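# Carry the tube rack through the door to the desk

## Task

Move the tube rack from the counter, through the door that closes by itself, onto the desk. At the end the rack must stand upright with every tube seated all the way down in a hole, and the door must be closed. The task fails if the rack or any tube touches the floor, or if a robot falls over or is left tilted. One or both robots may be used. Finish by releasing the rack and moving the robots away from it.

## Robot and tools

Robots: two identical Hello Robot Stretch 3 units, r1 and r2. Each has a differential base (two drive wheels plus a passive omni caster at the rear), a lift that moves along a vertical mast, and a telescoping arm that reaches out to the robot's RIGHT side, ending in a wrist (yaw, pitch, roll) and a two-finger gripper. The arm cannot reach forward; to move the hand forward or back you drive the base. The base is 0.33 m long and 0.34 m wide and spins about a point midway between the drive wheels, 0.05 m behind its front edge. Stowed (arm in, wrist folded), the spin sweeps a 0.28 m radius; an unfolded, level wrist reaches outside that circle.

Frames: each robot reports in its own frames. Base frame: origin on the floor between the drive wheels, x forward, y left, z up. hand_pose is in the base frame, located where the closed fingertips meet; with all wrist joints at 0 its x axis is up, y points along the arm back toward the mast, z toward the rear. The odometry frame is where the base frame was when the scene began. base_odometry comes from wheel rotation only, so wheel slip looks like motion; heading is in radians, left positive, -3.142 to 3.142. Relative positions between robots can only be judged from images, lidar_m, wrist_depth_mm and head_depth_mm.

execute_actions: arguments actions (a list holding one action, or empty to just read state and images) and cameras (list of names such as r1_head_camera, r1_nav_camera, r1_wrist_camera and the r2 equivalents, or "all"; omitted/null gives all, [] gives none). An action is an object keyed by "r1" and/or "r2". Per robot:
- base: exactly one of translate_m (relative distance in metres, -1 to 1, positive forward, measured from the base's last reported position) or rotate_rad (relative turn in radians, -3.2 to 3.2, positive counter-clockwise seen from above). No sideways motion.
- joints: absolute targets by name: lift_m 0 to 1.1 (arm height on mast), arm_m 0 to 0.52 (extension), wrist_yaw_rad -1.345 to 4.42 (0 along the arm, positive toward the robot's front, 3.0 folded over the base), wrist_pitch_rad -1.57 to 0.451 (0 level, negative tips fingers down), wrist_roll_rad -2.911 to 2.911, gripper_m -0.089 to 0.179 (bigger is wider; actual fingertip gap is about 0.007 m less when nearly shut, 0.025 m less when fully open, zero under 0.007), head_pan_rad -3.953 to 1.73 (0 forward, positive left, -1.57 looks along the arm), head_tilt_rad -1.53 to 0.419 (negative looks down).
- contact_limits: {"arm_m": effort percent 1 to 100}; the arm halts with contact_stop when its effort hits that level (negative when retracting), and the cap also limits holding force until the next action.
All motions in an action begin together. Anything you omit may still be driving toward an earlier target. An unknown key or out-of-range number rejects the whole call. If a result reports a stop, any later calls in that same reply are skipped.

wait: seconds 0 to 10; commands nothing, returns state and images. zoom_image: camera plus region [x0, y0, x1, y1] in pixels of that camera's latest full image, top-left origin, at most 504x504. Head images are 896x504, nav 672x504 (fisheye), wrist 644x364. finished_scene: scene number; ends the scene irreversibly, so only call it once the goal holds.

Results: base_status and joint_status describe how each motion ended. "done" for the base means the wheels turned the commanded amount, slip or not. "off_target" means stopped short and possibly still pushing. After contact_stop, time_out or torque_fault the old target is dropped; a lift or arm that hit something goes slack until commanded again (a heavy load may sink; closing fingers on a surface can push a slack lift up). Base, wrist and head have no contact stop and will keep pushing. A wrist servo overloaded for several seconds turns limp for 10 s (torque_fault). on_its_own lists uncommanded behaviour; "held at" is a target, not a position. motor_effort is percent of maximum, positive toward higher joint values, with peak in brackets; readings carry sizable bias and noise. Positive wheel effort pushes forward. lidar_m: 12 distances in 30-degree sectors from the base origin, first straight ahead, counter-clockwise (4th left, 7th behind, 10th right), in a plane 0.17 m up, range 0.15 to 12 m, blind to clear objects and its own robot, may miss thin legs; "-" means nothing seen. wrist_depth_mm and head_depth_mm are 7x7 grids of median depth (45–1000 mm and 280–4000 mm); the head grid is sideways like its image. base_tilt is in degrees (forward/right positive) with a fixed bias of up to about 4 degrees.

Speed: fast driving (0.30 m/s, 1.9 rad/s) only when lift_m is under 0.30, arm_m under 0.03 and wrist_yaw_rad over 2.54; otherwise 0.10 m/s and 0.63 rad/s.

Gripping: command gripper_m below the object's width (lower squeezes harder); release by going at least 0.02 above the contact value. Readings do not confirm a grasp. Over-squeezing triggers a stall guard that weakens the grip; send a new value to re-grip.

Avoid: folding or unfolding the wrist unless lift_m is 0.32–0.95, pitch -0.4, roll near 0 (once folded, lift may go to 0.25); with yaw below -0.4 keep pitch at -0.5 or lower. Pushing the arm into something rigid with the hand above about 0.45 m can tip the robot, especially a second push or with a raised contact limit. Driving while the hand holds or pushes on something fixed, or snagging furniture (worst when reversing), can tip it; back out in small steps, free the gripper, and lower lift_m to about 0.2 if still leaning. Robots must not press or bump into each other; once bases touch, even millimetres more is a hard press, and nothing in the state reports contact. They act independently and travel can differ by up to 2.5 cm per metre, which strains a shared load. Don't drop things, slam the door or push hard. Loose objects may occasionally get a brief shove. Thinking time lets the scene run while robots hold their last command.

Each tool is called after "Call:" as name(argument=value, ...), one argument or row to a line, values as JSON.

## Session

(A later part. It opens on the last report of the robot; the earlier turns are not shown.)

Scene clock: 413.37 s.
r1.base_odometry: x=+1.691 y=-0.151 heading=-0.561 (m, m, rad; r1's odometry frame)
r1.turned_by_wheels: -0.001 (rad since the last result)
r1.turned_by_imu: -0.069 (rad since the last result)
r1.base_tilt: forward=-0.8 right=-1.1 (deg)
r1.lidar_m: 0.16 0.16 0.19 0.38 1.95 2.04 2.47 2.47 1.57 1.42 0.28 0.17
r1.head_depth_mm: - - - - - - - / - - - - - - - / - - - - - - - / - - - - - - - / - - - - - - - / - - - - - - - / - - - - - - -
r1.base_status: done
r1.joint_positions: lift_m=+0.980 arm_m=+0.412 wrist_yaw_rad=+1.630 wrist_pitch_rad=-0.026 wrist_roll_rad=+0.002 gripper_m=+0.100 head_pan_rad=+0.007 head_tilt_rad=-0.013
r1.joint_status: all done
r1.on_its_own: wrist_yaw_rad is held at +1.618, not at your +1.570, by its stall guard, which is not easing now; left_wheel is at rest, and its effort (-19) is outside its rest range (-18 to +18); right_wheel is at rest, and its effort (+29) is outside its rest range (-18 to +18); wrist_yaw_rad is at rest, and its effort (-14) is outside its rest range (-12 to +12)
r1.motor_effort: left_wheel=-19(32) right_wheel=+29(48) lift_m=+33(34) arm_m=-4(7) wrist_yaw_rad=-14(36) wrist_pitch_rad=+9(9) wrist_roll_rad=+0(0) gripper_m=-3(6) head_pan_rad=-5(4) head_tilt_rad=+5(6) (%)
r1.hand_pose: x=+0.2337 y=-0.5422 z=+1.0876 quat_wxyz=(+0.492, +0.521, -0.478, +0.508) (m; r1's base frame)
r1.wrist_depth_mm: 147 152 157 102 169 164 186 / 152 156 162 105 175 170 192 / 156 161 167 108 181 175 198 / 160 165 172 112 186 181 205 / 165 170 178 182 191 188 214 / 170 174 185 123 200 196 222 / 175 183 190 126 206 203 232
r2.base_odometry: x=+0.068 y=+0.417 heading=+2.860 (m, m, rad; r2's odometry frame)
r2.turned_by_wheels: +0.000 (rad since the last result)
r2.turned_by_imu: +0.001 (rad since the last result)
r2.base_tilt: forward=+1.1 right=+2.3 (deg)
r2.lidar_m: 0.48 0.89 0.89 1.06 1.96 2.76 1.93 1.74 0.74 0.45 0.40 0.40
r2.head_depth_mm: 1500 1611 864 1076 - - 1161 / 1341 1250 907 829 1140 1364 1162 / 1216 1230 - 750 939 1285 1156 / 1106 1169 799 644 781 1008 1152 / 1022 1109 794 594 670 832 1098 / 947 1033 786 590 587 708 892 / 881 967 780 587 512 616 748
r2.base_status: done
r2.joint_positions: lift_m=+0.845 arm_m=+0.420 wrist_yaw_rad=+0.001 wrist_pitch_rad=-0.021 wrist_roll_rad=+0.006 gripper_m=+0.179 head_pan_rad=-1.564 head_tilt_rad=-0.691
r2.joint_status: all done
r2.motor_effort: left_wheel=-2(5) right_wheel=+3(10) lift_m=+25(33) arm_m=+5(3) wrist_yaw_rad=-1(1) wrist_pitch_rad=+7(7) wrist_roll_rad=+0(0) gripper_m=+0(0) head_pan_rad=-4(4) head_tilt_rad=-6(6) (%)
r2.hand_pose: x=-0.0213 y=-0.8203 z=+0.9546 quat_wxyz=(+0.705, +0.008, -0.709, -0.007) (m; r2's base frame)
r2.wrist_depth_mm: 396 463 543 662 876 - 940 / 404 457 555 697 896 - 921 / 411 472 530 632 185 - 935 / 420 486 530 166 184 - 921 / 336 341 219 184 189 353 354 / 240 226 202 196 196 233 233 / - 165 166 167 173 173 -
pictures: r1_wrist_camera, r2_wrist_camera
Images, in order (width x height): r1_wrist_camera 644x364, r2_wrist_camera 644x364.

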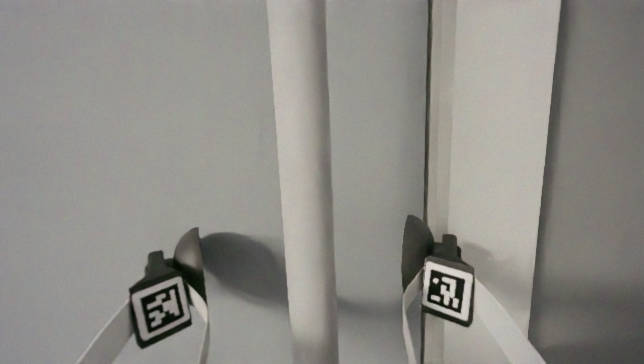

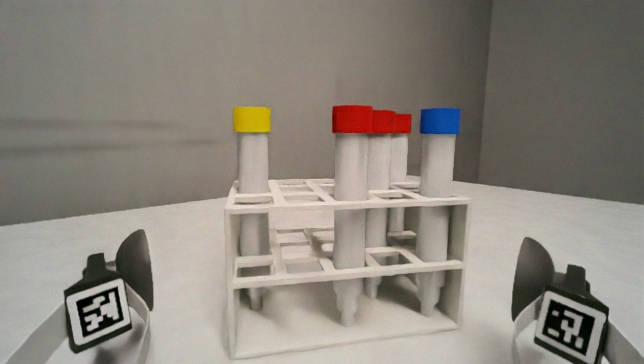

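Call:
execute_actions(
  actions=[
    {"r1": {"joints": {"gripper_m": -0.03}}, "r2": {"base": {"translate_m": -0.008}, "joints": {"lift_m": 0.83, "arm_m": 0.475}}},
  ],
  cameras=["r1_wrist_camera", "r2_wrist_camera"],
)

Scene clock: 427.70 s.
r1.base_odometry: x=+1.691 y=-0.151 heading=-0.561 (m, m, rad; r1's odometry frame)
r1.turned_by_wheels: +0.000 (rad since the last result)
r1.turned_by_imu: -0.003 (rad since the last result)
r1.base_tilt: forward=-0.8 right=-1.0 (deg)
r1.lidar_m: 0.16 0.16 0.19 0.38 1.95 1.99 2.47 2.48 1.57 1.42 0.28 0.18
r1.head_depth_mm: - - - - - - - / - - - - - - - / - - - - - - - / - - - - - - - / - - - - - - - / - - - - - - - / - - - - - - -
r1.base_status: not commanded
r1.joint_positions: lift_m=+0.980 arm_m=+0.412 wrist_yaw_rad=+1.628 wrist_pitch_rad=-0.027 wrist_roll_rad=+0.002 gripper_m=-0.029 head_pan_rad=+0.007 head_tilt_rad=-0.012
r1.joint_status: all done
r1.on_its_own: wrist_yaw_rad is held at +1.618, not at your +1.570, by its stall guard, which is not easing now; left_wheel is at rest, and its effort (-19) is outside its rest range (-18 to +18); right_wheel is at rest, and its effort (+29) is outside its rest range (-18 to +18)
r1.motor_effort: left_wheel=-19(31) right_wheel=+29(37) lift_m=+32(33) arm_m=-3(4) wrist_yaw_rad=-12(58) wrist_pitch_rad=+9(10) wrist_roll_rad=+0(0) gripper_m=-17(98) head_pan_rad=-4(4) head_tilt_rad=+5(5) (%)
r1.hand_pose: x=+0.2337 y=-0.5427 z=+1.0873 quat_wxyz=(+0.492, +0.521, -0.479, +0.507) (m; r1's base frame)
r1.wrist_depth_mm: 149 154 159 107 173 167 189 / 154 158 164 109 177 173 196 / 158 162 170 111 183 179 204 / 162 167 174 115 189 185 211 / 167 173 179 117 195 193 219 / 172 179 184 120 202 200 229 / 177 185 196 196 211 209 239
r2.base_odometry: x=+0.076 y=+0.415 heading=+2.860 (m, m, rad; r2's odometry frame)
r2.turned_by_wheels: +0.000 (rad since the last result)
r2.turned_by_imu: +0.003 (rad since the last result)
r2.base_tilt: forward=+1.1 right=+2.3 (deg)
r2.lidar_m: 0.48 0.89 0.89 1.07 1.99 2.75 1.92 1.73 0.75 0.46 0.41 0.41
r2.head_depth_mm: 1509 1611 885 1084 - - 1165 / 1345 1245 879 849 1125 1357 1161 / 1219 1232 - 747 948 1284 1161 / 1116 1195 781 645 792 1025 1154 / 1030 1116 793 596 681 847 1099 / 953 1040 785 590 595 718 905 / 886 968 781 585 512 624 762
r2.base_status: done
r2.joint_positions: lift_m=+0.841 arm_m=+0.475 wrist_yaw_rad=+0.001 wrist_pitch_rad=-0.001 wrist_roll_rad=+0.007 gripper_m=+0.179 head_pan_rad=-1.564 head_tilt_rad=-0.692
r2.joint_status: lift_m contact_stop (moved -0.004 of -0.015); the others done
r2.on_its_own: lift_m is slack since a contact_stop, until your next command for it (your +0.830 is given up)
r2.motor_effort: left_wheel=-2(7) right_wheel=+2(11) lift_m=+32(32) arm_m=+7(10) wrist_yaw_rad=-1(3) wrist_pitch_rad=+0(7) wrist_roll_rad=+0(1) gripper_m=+0(0) head_pan_rad=-4(4) head_tilt_rad=-5(6) (%)
r2.hand_pose: x=-0.0211 y=-0.8758 z=+0.9559 quat_wxyz=(+0.705, +0.001, -0.709, +0.000) (m; r2's base frame)
r2.wrist_depth_mm: 379 427 510 634 817 - 883 / 383 439 512 634 853 - 872 / 382 444 125 106 136 - 919 / 390 442 131 112 167 567 931 / 374 362 123 108 130 121 381 / 250 101 134 116 142 121 245 / - 117 125 112 126 125 -
pictures: r1_wrist_camera, r2_wrist_camera
Images, in order (width x height): r1_wrist_camera 644x364, r2_wrist_camera 644x364.

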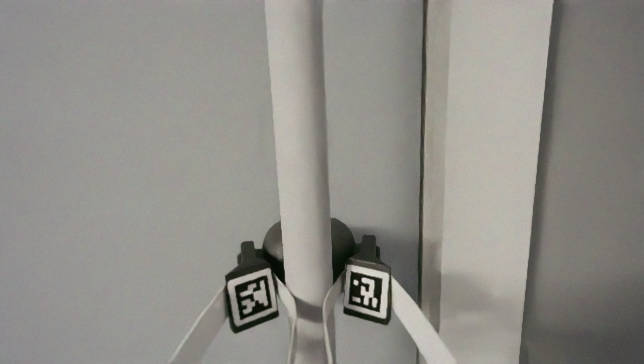

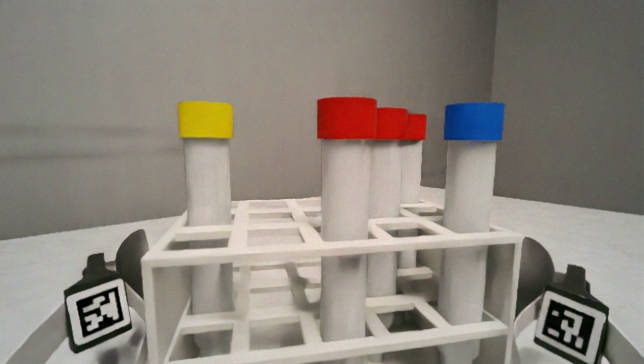

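Call:
execute_actions(
  actions=[
    {"r1": {"base": {"translate_m": -0.116}, "joints": {"arm_m": 0.388, "wrist_yaw_rad": 1.506}}, "r2": {"joints": {"lift_m": 0.846, "gripper_m": 0.11}}},
  ],
  cameras=["r1_wrist_camera", "r2_wrist_camera"],
)

Scene clock: 452.63 s.
r1.base_odometry: x=+1.593 y=-0.090 heading=-0.561 (m, m, rad; r1's odometry frame)
r1.turned_by_wheels: +0.000 (rad since the last result)
r1.turned_by_imu: +0.002 (rad since the last result)
r1.base_tilt: forward=-0.6 right=-1.0 (deg)
r1.lidar_m: 0.23 0.24 0.31 0.65 1.86 1.88 2.36 2.36 1.59 1.44 0.35 0.24
r1.head_depth_mm: - - - - - - - / - - - - - - - / - - - - - - - / - - - - - - - / - - - - - - - / - - - - - - - / - - - - - - -
r1.base_status: done
r1.joint_positions: lift_m=+0.980 arm_m=+0.388 wrist_yaw_rad=+1.497 wrist_pitch_rad=-0.024 wrist_roll_rad=+0.002 gripper_m=-0.029 head_pan_rad=+0.007 head_tilt_rad=-0.012
r1.joint_status: all done
r1.motor_effort: left_wheel=+3(24) right_wheel=-5(43) lift_m=+33(33) arm_m=-5(7) wrist_yaw_rad=+10(54) wrist_pitch_rad=+8(9) wrist_roll_rad=+0(0) gripper_m=-14(19) head_pan_rad=-4(4) head_tilt_rad=+5(5) (%)
r1.hand_pose: x=+0.2335 y=-0.5522 z=+1.0883 quat_wxyz=(+0.524, +0.488, -0.512, +0.475) (m; r1's base frame)
r1.wrist_depth_mm: 154 159 166 113 183 330 362 / 159 164 171 116 190 341 374 / 163 169 176 119 195 352 392 / 168 174 182 188 203 365 411 / 173 178 188 125 210 384 425 / 177 184 190 129 360 396 446 / 182 190 203 140 226 412 467
r2.base_odometry: x=+0.076 y=+0.415 heading=+2.860 (m, m, rad; r2's odometry frame)
r2.turned_by_wheels: +0.000 (rad since the last result)
r2.turned_by_imu: +0.001 (rad since the last result)
r2.base_tilt: forward=+1.0 right=+2.3 (deg)
r2.lidar_m: 0.49 0.89 0.89 1.07 1.99 2.75 1.81 1.74 0.75 0.46 0.41 0.41
r2.head_depth_mm: 1504 1619 887 1086 - - 1163 / 1347 1250 879 880 1125 1360 1161 / 1217 1249 - 744 950 1287 1155 / 1111 1202 760 643 792 1022 1150 / 1029 1113 794 594 681 844 1105 / 950 1038 786 590 595 720 903 / 884 964 780 586 512 624 759
r2.base_status: not commanded
r2.joint_positions: lift_m=+0.846 arm_m=+0.475 wrist_yaw_rad=+0.001 wrist_pitch_rad=-0.015 wrist_roll_rad=+0.007 gripper_m=+0.115 head_pan_rad=-1.564 head_tilt_rad=-0.692
r2.joint_status: gripper_m off_target (ended at +0.115, target +0.110); the others done
r2.motor_effort: left_wheel=-1(2) right_wheel=+1(2) lift_m=+40(42) arm_m=+4(6) wrist_yaw_rad=+0(2) wrist_pitch_rad=+5(6) wrist_roll_rad=+0(0) gripper_m=-27(100) head_pan_rad=-4(4) head_tilt_rad=-5(6) (%)
r2.hand_pose: x=-0.0212 y=-0.8755 z=+0.9566 quat_wxyz=(+0.705, +0.006, -0.709, -0.005) (m; r2's base frame)
r2.wrist_depth_mm: 373 421 507 614 811 - 921 / 380 429 508 631 836 - 915 / 384 438 124 579 140 - 952 / 389 450 173 520 167 - 925 / 342 348 123 114 130 134 365 / 231 94 130 131 144 131 237 / - 164 124 119 144 142 187
pictures: r1_wrist_camera, r2_wrist_camera
Images, in order (width x height): r1_wrist_camera 644x364, r2_wrist_camera 644x364.

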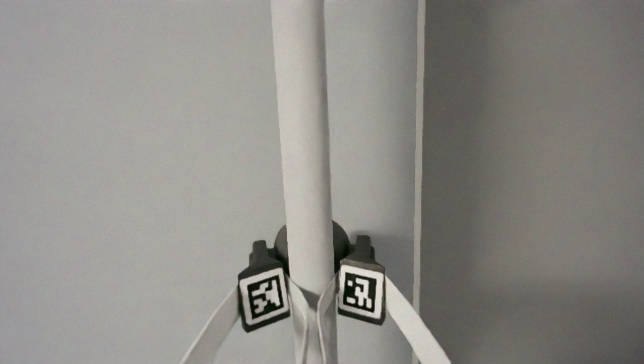

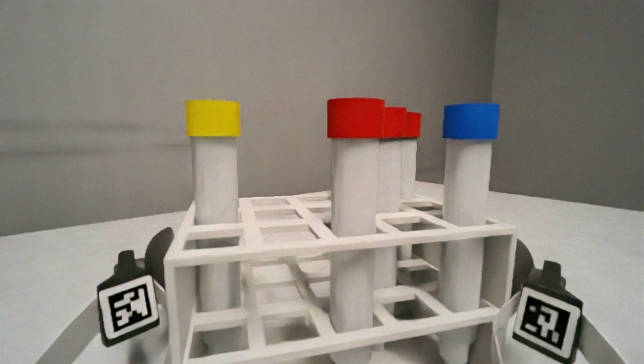

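Call:
execute_actions(
  actions=[
    {"r1": {"base": {"translate_m": -0.112}, "joints": {"arm_m": 0.351, "wrist_yaw_rad": 1.384}}, "r2": {"joints": {"lift_m": 0.92}}},
  ],
  cameras=["r1_wrist_camera", "r2_wrist_camera", "r2_head_camera"],
)

Scene clock: 459.70 s.
r1.base_odometry: x=+1.498 y=-0.030 heading=-0.560 (m, m, rad; r1's odometry frame)
r1.turned_by_wheels: +0.000 (rad since the last result)
r1.turned_by_imu: +0.002 (rad since the last result)
r1.base_tilt: forward=-0.5 right=-1.0 (deg)
r1.lidar_m: 0.29 0.31 0.45 0.91 1.71 1.78 2.25 2.25 1.61 1.46 0.39 0.30
r1.head_depth_mm: - - - - - - - / - - - - - - - / - - - - - - - / - - - - - - - / - - - - - - - / - - - - - - - / - - - - - - -
r1.base_status: done
r1.joint_positions: lift_m=+0.980 arm_m=+0.352 wrist_yaw_rad=+1.366 wrist_pitch_rad=-0.024 wrist_roll_rad=+0.002 gripper_m=-0.029 head_pan_rad=+0.007 head_tilt_rad=-0.012
r1.joint_status: all done
r1.on_its_own: wrist_yaw_rad is at rest, and its effort (+21) is outside its rest range (-12 to +12)
r1.motor_effort: left_wheel=+4(14) right_wheel=-7(30) lift_m=+32(33) arm_m=-7(9) wrist_yaw_rad=+21(45) wrist_pitch_rad=+8(8) wrist_roll_rad=+0(0) gripper_m=-15(16) head_pan_rad=-4(4) head_tilt_rad=+5(5) (%)
r1.hand_pose: x=+0.2289 y=-0.5485 z=+1.0883 quat_wxyz=(+0.554, +0.453, -0.543, +0.439) (m; r1's base frame)
r1.wrist_depth_mm: 154 159 166 112 184 525 610 / 158 164 172 115 190 547 644 / 162 168 177 120 196 568 677 / 167 173 181 187 204 590 710 / 171 178 187 126 523 618 743 / 176 184 191 129 555 640 768 / 182 189 203 205 225 667 786
r2.base_odometry: x=+0.076 y=+0.415 heading=+2.860 (m, m, rad; r2's odometry frame)
r2.turned_by_wheels: +0.000 (rad since the last result)
r2.turned_by_imu: +0.001 (rad since the last result)
r2.base_tilt: forward=+1.0 right=+2.3 (deg)
r2.lidar_m: 0.49 0.89 0.89 1.07 1.98 2.75 1.72 1.74 0.75 0.46 0.41 0.41
r2.head_depth_mm: 1505 1609 - - 1512 1365 1164 / 1351 1474 771 873 1179 1355 1163 / 1220 1288 767 746 948 1292 1155 / 1114 1164 765 644 794 1025 1159 / 1027 1110 793 594 681 844 1105 / 950 1036 786 589 596 718 903 / 888 963 780 584 511 625 763
r2.base_status: not commanded
r2.joint_positions: lift_m=+0.920 arm_m=+0.475 wrist_yaw_rad=+0.001 wrist_pitch_rad=-0.026 wrist_roll_rad=+0.007 gripper_m=+0.118 head_pan_rad=-1.564 head_tilt_rad=-0.692
r2.joint_status: all done
r2.on_its_own: gripper_m is held at +0.117, not at your +0.110, by its stall guard, which is not easing now
r2.motor_effort: left_wheel=-2(1) right_wheel=+2(1) lift_m=+41(42) arm_m=+5(5) wrist_yaw_rad=+0(0) wrist_pitch_rad=+9(9) wrist_roll_rad=+0(0) gripper_m=-24(25) head_pan_rad=-4(5) head_tilt_rad=-5(6) (%)
r2.hand_pose: x=-0.0213 y=-0.8752 z=+1.0276 quat_wxyz=(+0.705, +0.010, -0.709, -0.009) (m; r2's base frame)
r2.wrist_depth_mm: 367 426 500 618 808 - 907 / 377 431 512 640 803 - 889 / 379 435 495 122 182 - 919 / 388 446 487 607 153 - 935 / 391 441 130 120 140 140 923 / 382 - 131 156 150 132 384 / 297 265 123 117 135 130 304
pictures: r1_wrist_camera, r2_head_camera (sideways: a quarter turn clockwise sets it upright), r2_wrist_camera
Images, in order (width x height): r1_wrist_camera 644x364, r2_head_camera 896x504, r2_wrist_camera 644x364.

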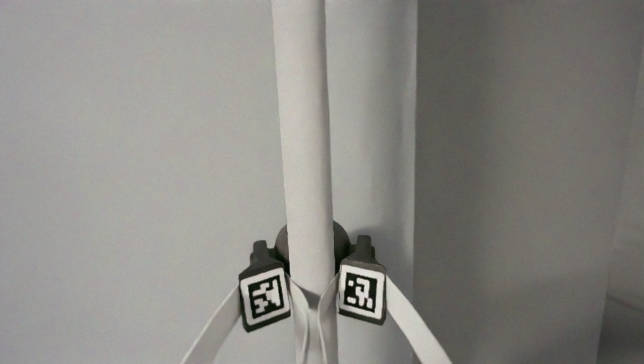

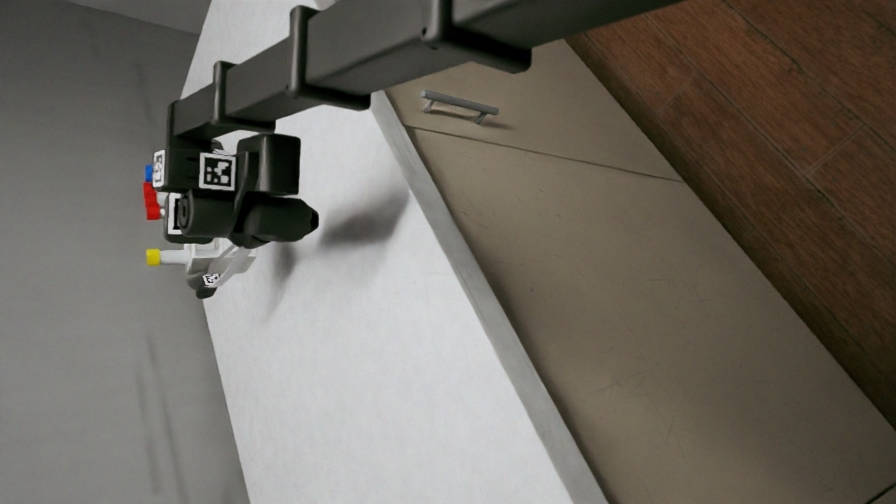

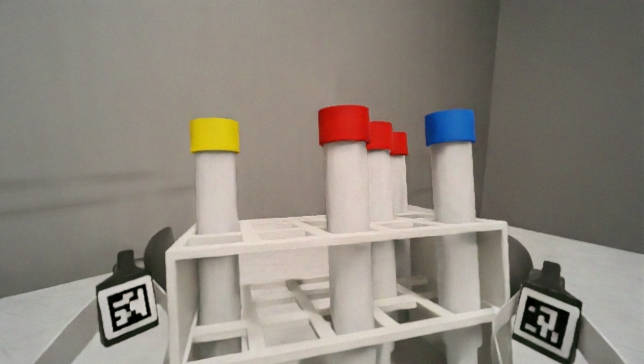

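Call:
execute_actions(
  actions=[
    {"r1": {"base": {"translate_m": -0.107}, "joints": {"arm_m": 0.301, "wrist_yaw_rad": 1.245}}, "r2": {"joints": {"wrist_pitch_rad": 0.2, "lift_m": 0.95, "arm_m": 0.25}}},
  ],
  cameras=["r1_wrist_camera", "r2_wrist_camera", "r2_head_camera"],
)

Scene clock: 475.53 s.
r1.base_odometry: x=+1.408 y=+0.027 heading=-0.560 (m, m, rad; r1's odometry frame)
r1.turned_by_wheels: +0.000 (rad since the last result)
r1.turned_by_imu: +0.001 (rad since the last result)
r1.base_tilt: forward=-0.5 right=-1.1 (deg)
r1.lidar_m: 0.35 0.39 0.58 1.17 1.69 1.69 2.14 2.16 1.63 1.48 0.42 0.35
r1.head_depth_mm: 283 284 285 286 287 288 289 / 289 291 292 293 294 294 295 / 296 297 298 299 300 301 302 / 303 304 305 306 307 308 309 / 310 311 312 313 315 316 317 / 318 319 320 321 322 324 325 / 326 327 328 329 330 332 333
r1.base_status: done
r1.joint_positions: lift_m=+0.980 arm_m=+0.302 wrist_yaw_rad=+1.232 wrist_pitch_rad=-0.024 wrist_roll_rad=+0.002 gripper_m=-0.029 head_pan_rad=+0.007 head_tilt_rad=-0.012
r1.joint_status: all done
r1.on_its_own: wrist_yaw_rad is at rest, and its effort (+15) is outside its rest range (-12 to +12)
r1.motor_effort: left_wheel=+4(14) right_wheel=-7(30) lift_m=+32(32) arm_m=-7(10) wrist_yaw_rad=+15(47) wrist_pitch_rad=+8(8) wrist_roll_rad=+0(0) gripper_m=-15(16) head_pan_rad=-4(4) head_tilt_rad=+5(5) (%)
r1.hand_pose: x=+0.2197 y=-0.5314 z=+1.0883 quat_wxyz=(+0.582, +0.416, -0.573, +0.401) (m; r1's base frame)
r1.wrist_depth_mm: 153 158 166 113 185 812 761 / 157 163 171 116 672 837 782 / 161 167 176 119 685 871 790 / 165 172 181 187 719 908 798 / 171 177 186 125 737 926 814 / 175 183 190 128 802 954 836 / 181 188 203 140 226 - 849
r2.base_odometry: x=+0.076 y=+0.415 heading=+2.860 (m, m, rad; r2's odometry frame)
r2.turned_by_wheels: +0.000 (rad since the last result)
r2.turned_by_imu: +0.001 (rad since the last result)
r2.base_tilt: forward=+1.0 right=+2.3 (deg)
r2.lidar_m: 0.49 0.89 0.89 1.07 1.98 2.74 1.63 1.74 0.75 0.46 0.41 0.41
r2.head_depth_mm: 1500 1657 - 1078 1514 1361 1167 / 1352 1443 - 901 1178 1355 1159 / 1221 554 - 768 950 1285 1159 / 1115 992 760 642 792 1025 1152 / 1026 1101 793 594 682 843 1101 / 951 1039 787 590 596 719 906 / 882 963 779 585 512 624 760
r2.base_status: not commanded
r2.joint_positions: lift_m=+0.950 arm_m=+0.250 wrist_yaw_rad=+0.001 wrist_pitch_rad=+0.168 wrist_roll_rad=+0.007 gripper_m=+0.118 head_pan_rad=-1.564 head_tilt_rad=-0.692
r2.joint_status: all done
r2.on_its_own: gripper_m is held at +0.117, not at your +0.110, by its stall guard, which is not easing now
r2.motor_effort: left_wheel=-1(1) right_wheel=+1(1) lift_m=+41(42) arm_m=-5(4) wrist_yaw_rad=+0(1) wrist_pitch_rad=+11(11) wrist_roll_rad=+0(0) gripper_m=-25(24) head_pan_rad=-4(4) head_tilt_rad=-6(5) (%)
r2.hand_pose: x=-0.0213 y=-0.6520 z=+1.1075 quat_wxyz=(+0.702, -0.059, -0.707, +0.060) (m; r2's base frame)
r2.wrist_depth_mm: 526 607 726 898 - - - / 514 606 719 887 - - - / 515 591 720 825 - - - / 510 600 646 161 166 - - / 518 565 141 128 149 - - / 511 - 134 632 152 134 - / 487 458 124 117 137 127 573
pictures: r1_wrist_camera, r2_head_camera (sideways: a quarter turn clockwise sets it upright), r2_wrist_camera
Images, in order (width x height): r1_wrist_camera 644x364, r2_head_camera 896x504, r2_wrist_camera 644x364.

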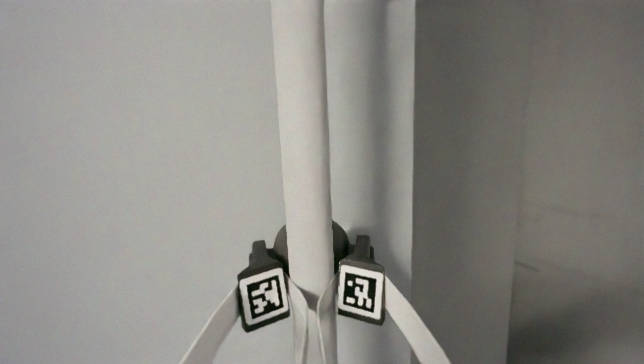

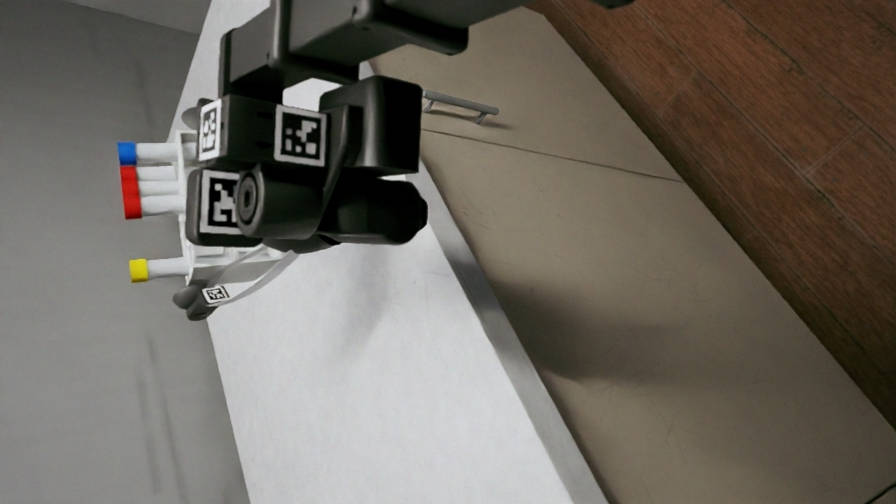

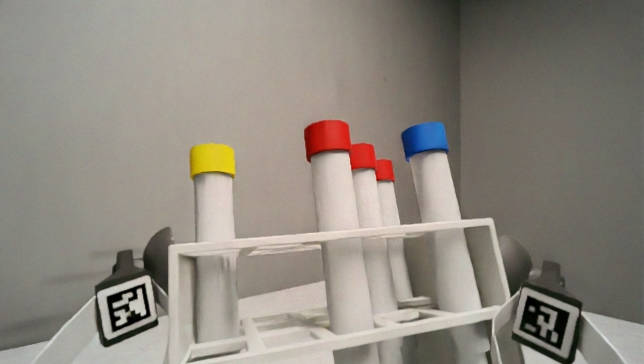

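Call:
execute_actions(
  actions=[
    {"r1": {"base": {"translate_m": -0.100}, "joints": {"arm_m": 0.238, "wrist_yaw_rad": 1.115}}, "r2": {"joints": {"wrist_pitch_rad": 0.44, "arm_m": 0.03}}},
  ],
  cameras=["r2_wrist_camera", "r2_head_camera"],
)

Scene clock: 485.57 s.
r1.base_odometry: x=+1.323 y=+0.080 heading=-0.560 (m, m, rad; r1's odometry frame)
r1.turned_by_wheels: +0.000 (rad since the last result)
r1.turned_by_imu: +0.001 (rad since the last result)
r1.base_tilt: forward=-0.7 right=-1.0 (deg)
r1.lidar_m: 0.38 0.46 0.72 1.41 1.67 1.61 2.04 2.05 1.65 1.49 0.43 0.38
r1.head_depth_mm: 316 317 318 318 319 320 320 / 327 328 329 330 330 331 331 / 339 340 341 342 343 343 344 / 352 353 354 354 356 357 358 / 366 367 368 369 370 371 372 / 382 382 384 385 385 387 387 / 398 400 400 401 402 404 405
r1.base_status: done
r1.joint_positions: lift_m=+0.980 arm_m=+0.239 wrist_yaw_rad=+1.102 wrist_pitch_rad=-0.024 wrist_roll_rad=+0.002 gripper_m=-0.029 head_pan_rad=+0.007 head_tilt_rad=-0.012
r1.joint_status: all done
r1.on_its_own: wrist_yaw_rad is at rest, and its effort (+15) is outside its rest range (-12 to +12)
r1.motor_effort: left_wheel=+1(14) right_wheel=-3(32) lift_m=+33(33) arm_m=-6(9) wrist_yaw_rad=+15(52) wrist_pitch_rad=+8(8) wrist_roll_rad=+0(0) gripper_m=-14(17) head_pan_rad=-4(4) head_tilt_rad=+6(6) (%)
r1.hand_pose: x=+0.2066 y=-0.4991 z=+1.0882 quat_wxyz=(+0.607, +0.378, -0.598, +0.362) (m; r1's base frame)
r1.wrist_depth_mm: 153 159 166 113 909 926 782 / 157 163 171 116 940 952 782 / 161 167 176 119 968 966 820 / 165 172 181 186 - - 843 / 170 177 186 126 - - 852 / 174 183 191 129 - - 860 / 180 189 202 140 228 - 880
r2.base_odometry: x=+0.076 y=+0.415 heading=+2.860 (m, m, rad; r2's odometry frame)
r2.turned_by_wheels: +0.000 (rad since the last result)
r2.turned_by_imu: +0.001 (rad since the last result)
r2.base_tilt: forward=+1.1 right=+2.2 (deg)
r2.lidar_m: 0.49 0.89 0.89 1.07 1.98 2.75 1.54 1.73 0.75 0.46 0.41 0.41
r2.head_depth_mm: 1503 1647 865 973 - - 1117 / 1266 344 397 - - - 1134 / 1197 331 364 - - 1275 1155 / 1111 994 371 641 766 1022 1153 / 1027 1075 757 594 682 845 1097 / 950 1036 787 590 597 720 905 / 885 965 780 586 512 624 762
r2.base_status: not commanded
r2.joint_positions: lift_m=+0.950 arm_m=+0.030 wrist_yaw_rad=+0.000 wrist_pitch_rad=+0.409 wrist_roll_rad=+0.007 gripper_m=+0.118 head_pan_rad=-1.564 head_tilt_rad=-0.692
r2.joint_status: all done
r2.on_its_own: gripper_m is held at +0.117, not at your +0.110, by its stall guard, which is not easing now
r2.motor_effort: left_wheel=-1(1) right_wheel=+1(1) lift_m=+41(41) arm_m=-4(4) wrist_yaw_rad=-1(0) wrist_pitch_rad=+10(12) wrist_roll_rad=+0(0) gripper_m=-25(24) head_pan_rad=-4(4) head_tilt_rad=-5(5) (%)
r2.hand_pose: x=-0.0212 y=-0.4200 z=+1.1683 quat_wxyz=(+0.690, -0.143, -0.695, +0.144) (m; r2's base frame)
r2.wrist_depth_mm: 711 817 - - - - - / 690 833 964 - - - - / 673 775 958 - - - - / 667 774 845 161 162 - - / 634 728 139 127 152 - - / 628 - 133 955 150 133 - / 599 690 124 116 138 126 -
pictures: r2_head_camera (sideways: a quarter turn clockwise sets it upright), r2_wrist_camera
Images, in order (width x height): r2_head_camera 896x504, r2_wrist_camera 644x364.

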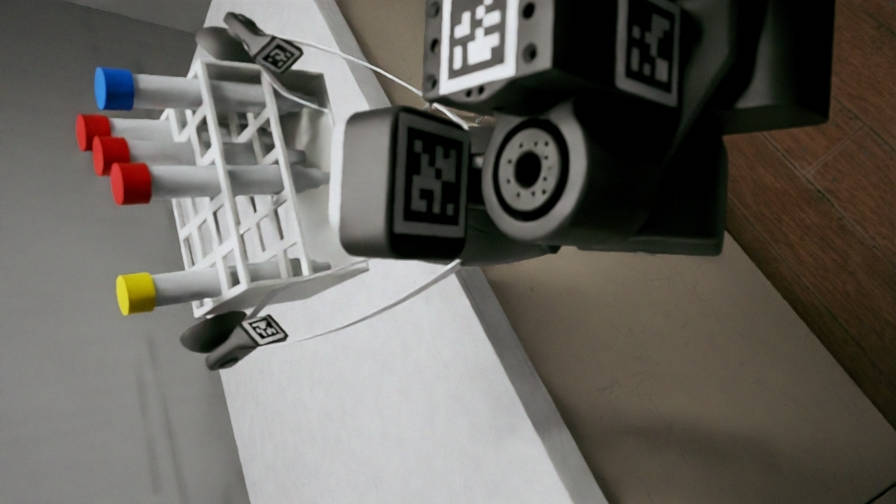

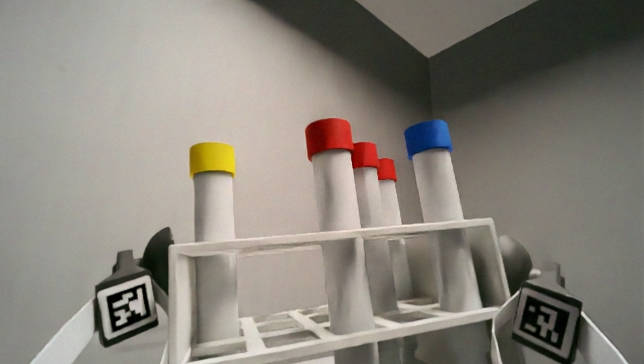

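Call:
execute_actions(
  actions=[
    {"r1": {"base": {"translate_m": -0.092}, "joints": {"arm_m": 0.164, "wrist_yaw_rad": 0.99}}, "r2": {"base": {"rotate_rad": 2.55}, "joints": {"wrist_yaw_rad": 2.0, "head_pan_rad": 0.0, "head_tilt_rad": -0.5}}},
  ],
  cameras=["r2_nav_camera", "r2_head_camera"],
)

Scene clock: 548.50 s.
r1.base_odometry: x=+1.245 y=+0.129 heading=-0.560 (m, m, rad; r1's odometry frame)
r1.turned_by_wheels: +0.000 (rad since the last result)
r1.turned_by_imu: +0.001 (rad since the last result)
r1.base_tilt: forward=-0.6 right=-1.0 (deg)
r1.lidar_m: 0.40 0.52 0.83 1.62 1.62 1.59 1.95 1.96 1.67 1.51 0.42 0.40
r1.head_depth_mm: 334 335 336 336 337 337 337 / 351 352 352 353 353 354 354 / 369 370 370 371 371 372 373 / 389 390 391 392 391 392 394 / 412 412 413 414 415 415 416 / 437 437 438 439 440 441 441 / 466 466 467 467 469 470 470
r1.base_status: done
r1.joint_positions: lift_m=+0.980 arm_m=+0.165 wrist_yaw_rad=+0.976 wrist_pitch_rad=-0.024 wrist_roll_rad=+0.002 gripper_m=-0.029 head_pan_rad=+0.007 head_tilt_rad=-0.012
r1.joint_status: all done
r1.on_its_own: wrist_yaw_rad is at rest, and its effort (+17) is outside its rest range (-12 to +12)
r1.motor_effort: left_wheel=+1(12) right_wheel=-5(30) lift_m=+33(32) arm_m=-7(8) wrist_yaw_rad=+17(53) wrist_pitch_rad=+8(8) wrist_roll_rad=+0(0) gripper_m=-15(17) head_pan_rad=-4(3) head_tilt_rad=+5(5) (%)
r1.hand_pose: x=+0.1902 y=-0.4529 z=+1.0881 quat_wxyz=(+0.628, +0.339, -0.621, +0.323) (m; r1's base frame)
r1.wrist_depth_mm: 152 158 166 113 - 967 817 / 157 163 170 115 - 984 829 / 160 166 176 119 - - 841 / 166 172 181 187 - - 854 / 169 177 188 126 - - 900 / 174 183 190 129 - - 908 / 179 188 203 140 228 - 952
r2.base_odometry: x=+0.076 y=+0.415 heading=-0.873 (m, m, rad; r2's odometry frame)
r2.turned_by_wheels: +2.550 (rad since the last result)
r2.turned_by_imu: +2.530 (rad since the last result)
r2.base_tilt: forward=+1.0 right=+2.3 (deg)
r2.lidar_m: 2.75 1.47 1.74 0.83 0.48 0.41 0.41 0.47 0.89 0.89 1.03 1.76
r2.head_depth_mm: 2173 2386 2616 2797 - - - / 2254 2447 2694 2769 - - - / 2312 2524 2767 2727 2053 - - / 2405 2588 2857 2699 2034 - 1200 / 2436 2672 2996 2663 1959 1526 1248 / 2530 2789 3089 2651 1857 1514 1245 / 2562 1868 2035 2219 1716 1506 1239
r2.base_status: done
r2.joint_positions: lift_m=+0.950 arm_m=+0.030 wrist_yaw_rad=+1.999 wrist_pitch_rad=+0.409 wrist_roll_rad=+0.007 gripper_m=+0.118 head_pan_rad=-0.007 head_tilt_rad=-0.507
r2.joint_status: all done
r2.on_its_own: gripper_m is held at +0.117, not at your +0.110, by its stall guard, which is not easing now
r2.motor_effort: left_wheel=-3(7) right_wheel=+4(10) lift_m=+41(41) arm_m=-5(5) wrist_yaw_rad=+2(7) wrist_pitch_rad=+10(10) wrist_roll_rad=+0(0) gripper_m=-24(25) head_pan_rad=+4(60) head_tilt_rad=+5(27) (%)
r2.hand_pose: x=+0.2012 y=-0.0737 z=+1.1683 quat_wxyz=(+0.252, +0.507, -0.496, +0.658) (m; r2's base frame)
r2.wrist_depth_mm: - - - - - - - / - - - - - - - / - - - - - - - / - - - 161 164 - - / - - 140 128 153 - - / - - 134 - 151 133 - / - - 125 116 138 127 -
pictures: r2_head_camera (sideways: a quarter turn clockwise sets it upright), r2_nav_camera (sideways: a quarter turn counterclockwise sets it upright)
Images, in order (width x height): r2_head_camera 896x504, r2_nav_camera 672x504.

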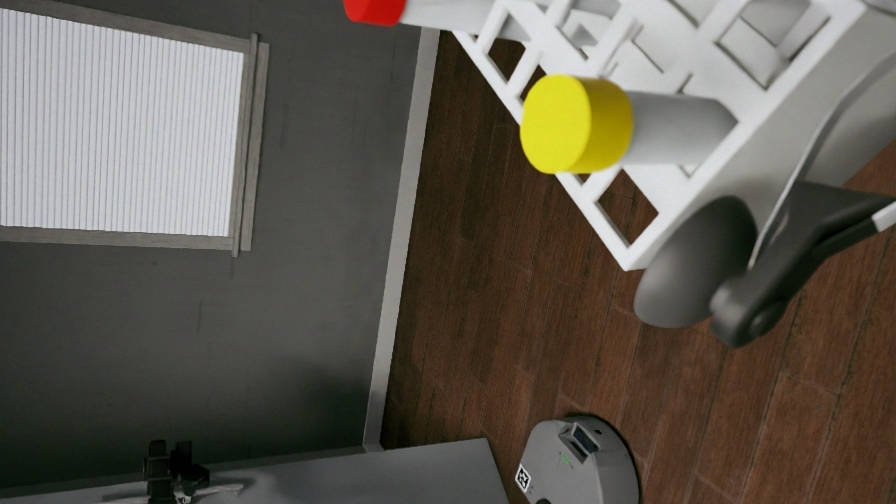

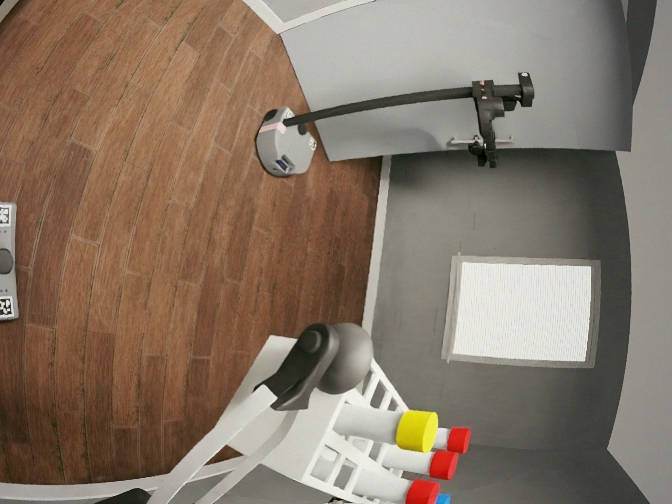

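Call:
execute_actions(
  actions=[
    {"r1": {"base": {"translate_m": -0.082}, "joints": {"arm_m": 0.079, "wrist_yaw_rad": 0.865}}, "r2": {"base": {"rotate_rad": -0.09}}},
  ],
  cameras=[],
)

Call:
execute_actions(
  actions=[
    {"r1": {"base": {"translate_m": -0.045}, "joints": {"arm_m": 0.02, "wrist_yaw_rad": 0.79}}, "r2": {"base": {"translate_m": 1.0}}},
  ],
  cameras=["r2_nav_camera", "r1_nav_camera"],
)

Scene clock: 564.30 s.
r1.base_odometry: x=+1.176 y=+0.172 heading=-0.560 (m, m, rad; r1's odometry frame)
r1.turned_by_wheels: +0.000 (rad since the last result)
r1.turned_by_imu: +0.000 (rad since the last result)
r1.base_tilt: forward=-0.6 right=-1.1 (deg)
r1.lidar_m: 0.40 0.57 0.93 1.63 1.54 1.53 1.87 1.88 1.68 1.52 0.39 0.38
r1.head_depth_mm: 336 336 337 337 337 337 337 / 358 358 358 358 359 358 358 / 382 382 383 383 383 382 383 / 410 410 411 410 411 411 411 / 443 443 443 443 442 444 443 / 481 481 480 481 480 481 481 / 525 525 525 525 526 526 528
r1.base_status: done
r1.joint_positions: lift_m=+0.980 arm_m=+0.080 wrist_yaw_rad=+0.852 wrist_pitch_rad=-0.026 wrist_roll_rad=+0.002 gripper_m=-0.029 head_pan_rad=+0.007 head_tilt_rad=-0.012
r1.joint_status: all done
r1.on_its_own: wrist_yaw_rad is at rest, and its effort (+15) is outside its rest range (-12 to +12)
r1.motor_effort: left_wheel=-2(9) right_wheel=+1(31) lift_m=+33(32) arm_m=-8(11) wrist_yaw_rad=+15(58) wrist_pitch_rad=+8(9) wrist_roll_rad=+0(0) gripper_m=-14(18) head_pan_rad=-4(3) head_tilt_rad=+5(5) (%)
r1.hand_pose: x=+0.1709 y=-0.3929 z=+1.0878 quat_wxyz=(+0.647, +0.301, -0.640, +0.283) (m; r1's base frame)
r1.wrist_depth_mm: 152 158 166 112 185 - 871 / 156 162 171 116 - - 908 / 161 167 176 120 - - 913 / 165 171 181 187 - - 943 / 169 177 186 126 - - 969 / 174 182 191 128 - - 972 / 179 188 202 173 227 - -
r2.base_odometry: x=+0.076 y=+0.415 heading=-0.963 (m, m, rad; r2's odometry frame)
r2.turned_by_wheels: -0.090 (rad since the last result)
r2.turned_by_imu: -0.089 (rad since the last result)
r2.base_tilt: forward=+1.0 right=+2.3 (deg)
r2.lidar_m: 2.75 1.40 1.75 1.01 0.50 0.41 0.41 0.44 0.70 0.89 0.98 1.53
r2.head_depth_mm: 2215 2438 2625 2813 - - - / 2252 2461 2710 2749 - - - / 2275 2504 2736 2742 2088 - - / 2341 2553 2811 2681 2019 - 1201 / 2378 2581 2881 2662 1935 1528 1257 / 2416 2639 2961 2644 1926 1513 1254 / 2463 2695 3002 2499 1743 1507 1245
r2.base_status: done
r2.joint_positions: lift_m=+0.950 arm_m=+0.030 wrist_yaw_rad=+1.999 wrist_pitch_rad=+0.409 wrist_roll_rad=+0.007 gripper_m=+0.118 head_pan_rad=-0.007 head_tilt_rad=-0.507
r2.joint_status: not commanded
r2.on_its_own: gripper_m is held at +0.117, not at your +0.110, by its stall guard, which is not easing now
r2.motor_effort: left_wheel=+2(6) right_wheel=-4(7) lift_m=+41(41) arm_m=-4(4) wrist_yaw_rad=+1(2) wrist_pitch_rad=+10(10) wrist_roll_rad=+0(0) gripper_m=-25(25) head_pan_rad=+4(4) head_tilt_rad=+5(4) (%)
r2.hand_pose: x=+0.2012 y=-0.0737 z=+1.1683 quat_wxyz=(+0.252, +0.507, -0.496, +0.658) (m; r2's base frame)
r2.wrist_depth_mm: - - - - - - - / - - - - - - - / - - - - - - - / - - - 161 162 - - / - - 140 127 152 - - / - - 133 - 150 133 - / - - 125 116 137 126 -
pictures: none
No camera images: the call's "cameras" was empty. Leave "cameras" out to get every camera's image.

Scene clock: 575.23 s.
r1.base_odometry: x=+1.137 y=+0.196 heading=-0.560 (m, m, rad; r1's odometry frame)
r1.turned_by_wheels: +0.000 (rad since the last result)
r1.turned_by_imu: +0.002 (rad since the last result)
r1.base_tilt: forward=-0.6 right=-1.1 (deg)
r1.lidar_m: 0.39 0.59 0.99 1.62 1.63 0.70 0.71 1.83 1.69 1.53 0.37 0.36
r1.head_depth_mm: 326 327 327 327 326 326 326 / 351 351 351 351 350 350 350 / 379 378 379 378 378 378 378 / 412 412 411 411 411 411 410 / 450 450 450 449 449 449 449 / 497 496 496 496 496 495 495 / 555 554 554 553 552 554 555
r1.base_status: done
r1.joint_positions: lift_m=+0.980 arm_m=+0.021 wrist_yaw_rad=+0.772 wrist_pitch_rad=-0.026 wrist_roll_rad=+0.002 gripper_m=-0.029 head_pan_rad=+0.007 head_tilt_rad=-0.012
r1.joint_status: all done
r1.on_its_own: wrist_yaw_rad is at rest, and its effort (+21) is outside its rest range (-12 to +12)
r1.motor_effort: left_wheel=-3(6) right_wheel=+2(21) lift_m=+33(33) arm_m=-8(8) wrist_yaw_rad=+21(36) wrist_pitch_rad=+9(9) wrist_roll_rad=+0(0) gripper_m=-15(15) head_pan_rad=-4(4) head_tilt_rad=+5(5) (%)
r1.hand_pose: x=+0.1568 y=-0.3488 z=+1.0877 quat_wxyz=(+0.658, +0.275, -0.652, +0.257) (m; r1's base frame)
r1.wrist_depth_mm: 152 158 165 112 185 - 934 / 155 162 170 115 - - 958 / 160 166 175 121 - - 961 / 165 171 181 187 - - - / 169 177 186 126 - - - / 174 181 190 129 - - - / 179 187 201 208 228 - -
r2.base_odometry: x=+0.647 y=-0.406 heading=-0.963 (m, m, rad; r2's odometry frame)
r2.turned_by_wheels: +0.000 (rad since the last result)
r2.turned_by_imu: +0.007 (rad since the last result)
r2.base_tilt: forward=+1.0 right=+2.3 (deg)
r2.lidar_m: 1.76 1.07 0.71 0.71 1.72 1.40 1.39 1.30 1.06 1.06 1.17 1.77
r2.head_depth_mm: 1387 1521 1641 1831 - - - / 1422 1548 1695 1877 - - - / 1443 1575 1724 1940 2044 - - / 1469 1604 1752 1979 2028 - 1200 / 1490 1624 1822 2026 1945 1532 1247 / 1529 1682 1859 2078 1926 1520 1249 / 1555 1719 1897 2134 1917 1505 1245
r2.base_status: done
r2.joint_positions: lift_m=+0.950 arm_m=+0.030 wrist_yaw_rad=+1.999 wrist_pitch_rad=+0.409 wrist_roll_rad=+0.007 gripper_m=+0.118 head_pan_rad=-0.007 head_tilt_rad=-0.507
r2.joint_status: not commanded
r2.on_its_own: gripper_m is held at +0.117, not at your +0.110, by its stall guard, which is not easing now
r2.motor_effort: left_wheel=+2(6) right_wheel=-3(4) lift_m=+41(41) arm_m=-5(4) wrist_yaw_rad=+1(2) wrist_pitch_rad=+11(10) wrist_roll_rad=+0(0) gripper_m=-24(24) head_pan_rad=+4(4) head_tilt_rad=+4(4) (%)
r2.hand_pose: x=+0.2012 y=-0.0737 z=+1.1683 quat_wxyz=(+0.252, +0.507, -0.496, +0.658) (m; r2's base frame)
r2.wrist_depth_mm: - - - - - - - / - - - - - - - / - - - - - - - / - - - 161 163 - - / 989 - 139 128 153 - - / 907 - 133 - 150 133 - / 905 915 125 116 137 126 -
pictures: r1_nav_camera (sideways: a quarter turn counterclockwise sets it upright), r2_nav_camera (sideways: a quarter turn counterclockwise sets it upright)
Images, in order (width x height): r1_nav_camera 672x504, r2_nav_camera 672x504.

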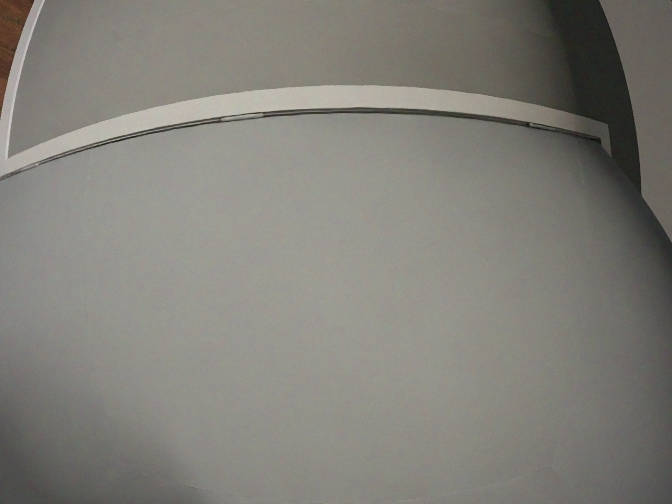

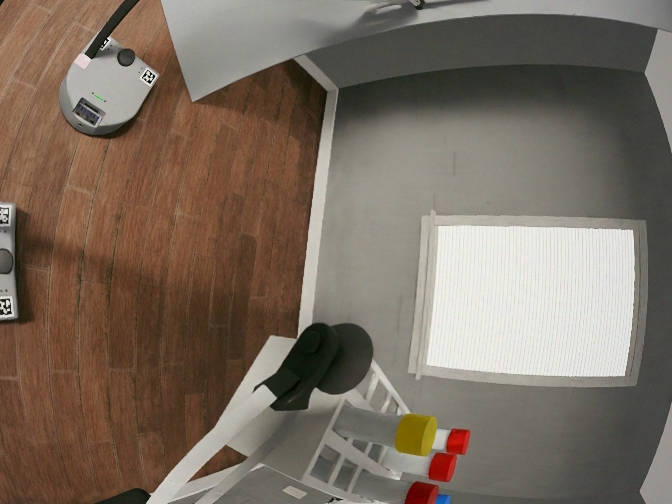

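Call:
execute_actions(
  actions=[
    {"r2": {"base": {"translate_m": 1.0}, "joints": {"head_pan_rad": 0.9, "head_tilt_rad": -0.3}}},
  ],
  cameras=["r2_nav_camera"],
)

Scene clock: 590.77 s.
r1.base_odometry: x=+1.137 y=+0.196 heading=-0.560 (m, m, rad; r1's odometry frame)
r1.turned_by_wheels: +0.000 (rad since the last result)
r1.turned_by_imu: +0.002 (rad since the last result)
r1.base_tilt: forward=-0.6 right=-1.0 (deg)
r1.lidar_m: 0.39 0.59 0.99 1.62 1.63 1.99 1.82 1.83 0.80 1.53 0.37 0.36
r1.head_depth_mm: 326 327 327 327 326 326 326 / 351 351 351 350 350 350 350 / 379 379 378 378 378 379 377 / 411 411 411 411 410 410 410 / 450 450 450 449 449 449 449 / 497 496 496 496 496 496 496 / 554 554 554 553 554 554 554
r1.base_status: not commanded
r1.joint_positions: lift_m=+0.980 arm_m=+0.021 wrist_yaw_rad=+0.772 wrist_pitch_rad=-0.026 wrist_roll_rad=+0.002 gripper_m=-0.029 head_pan_rad=+0.007 head_tilt_rad=-0.012
r1.joint_status: not commanded
r1.on_its_own: wrist_yaw_rad is at rest, and its effort (+22) is outside its rest range (-12 to +12)
r1.motor_effort: left_wheel=-3(3) right_wheel=+2(2) lift_m=+33(33) arm_m=-8(8) wrist_yaw_rad=+22(22) wrist_pitch_rad=+9(9) wrist_roll_rad=+0(0) gripper_m=-14(15) head_pan_rad=-5(4) head_tilt_rad=+5(5) (%)
r1.hand_pose: x=+0.1568 y=-0.3488 z=+1.0877 quat_wxyz=(+0.658, +0.275, -0.652, +0.257) (m; r1's base frame)
r1.wrist_depth_mm: 152 158 166 112 185 - 931 / 156 162 171 115 - - 957 / 160 167 176 121 - - 973 / 165 171 181 187 - - - / 169 176 186 126 - - - / 174 182 190 129 - - - / 179 188 200 208 227 - -
r2.base_odometry: x=+1.219 y=-1.226 heading=-0.963 (m, m, rad; r2's odometry frame)
r2.turned_by_wheels: +0.000 (rad since the last result)
r2.turned_by_imu: +0.007 (rad since the last result)
r2.base_tilt: forward=+1.0 right=+2.3 (deg)
r2.lidar_m: 0.77 0.85 1.34 0.74 0.74 1.04 2.38 1.51 1.23 1.22 0.95 0.78
r2.head_depth_mm: 875 901 924 957 985 1015 1047 / 999 1031 1062 1101 1137 1180 1228 / 1159 1209 1252 1299 1351 1416 1407 / 1325 1400 1487 1574 1669 1732 1459 / 1277 1355 1444 1542 1654 1740 1442 / 1214 1288 1360 1456 1547 1645 1434 / 1155 1214 1287 1372 1458 1551 1425
r2.base_status: done
r2.joint_positions: lift_m=+0.950 arm_m=+0.030 wrist_yaw_rad=+1.999 wrist_pitch_rad=+0.409 wrist_roll_rad=+0.007 gripper_m=+0.118 head_pan_rad=+0.893 head_tilt_rad=-0.310
r2.joint_status: all done
r2.on_its_own: gripper_m is held at +0.117, not at your +0.110, by its stall guard, which is not easing now
r2.motor_effort: left_wheel=+1(6) right_wheel=-2(3) lift_m=+41(41) arm_m=-4(4) wrist_yaw_rad=+2(1) wrist_pitch_rad=+10(10) wrist_roll_rad=+0(0) gripper_m=-24(25) head_pan_rad=+4(56) head_tilt_rad=+6(31) (%)
r2.hand_pose: x=+0.2012 y=-0.0737 z=+1.1683 quat_wxyz=(+0.252, +0.507, -0.496, +0.658) (m; r2's base frame)
r2.wrist_depth_mm: - - - - 811 682 588 / - - - 981 768 672 570 / - - - 851 751 630 550 / - - 979 162 162 627 541 / - - 139 127 153 575 521 / - - 133 800 150 133 500 / - - 125 116 136 126 472
pictures: r2_nav_camera (sideways: a quarter turn counterclockwise sets it upright)
Images, in order (width x height): r2_nav_camera 672x504.

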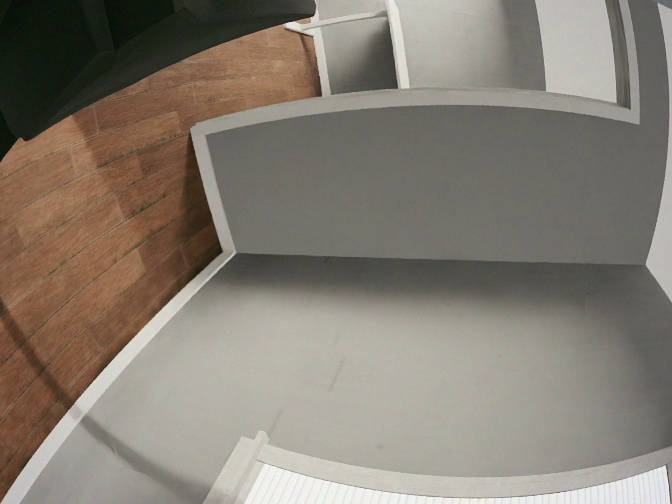

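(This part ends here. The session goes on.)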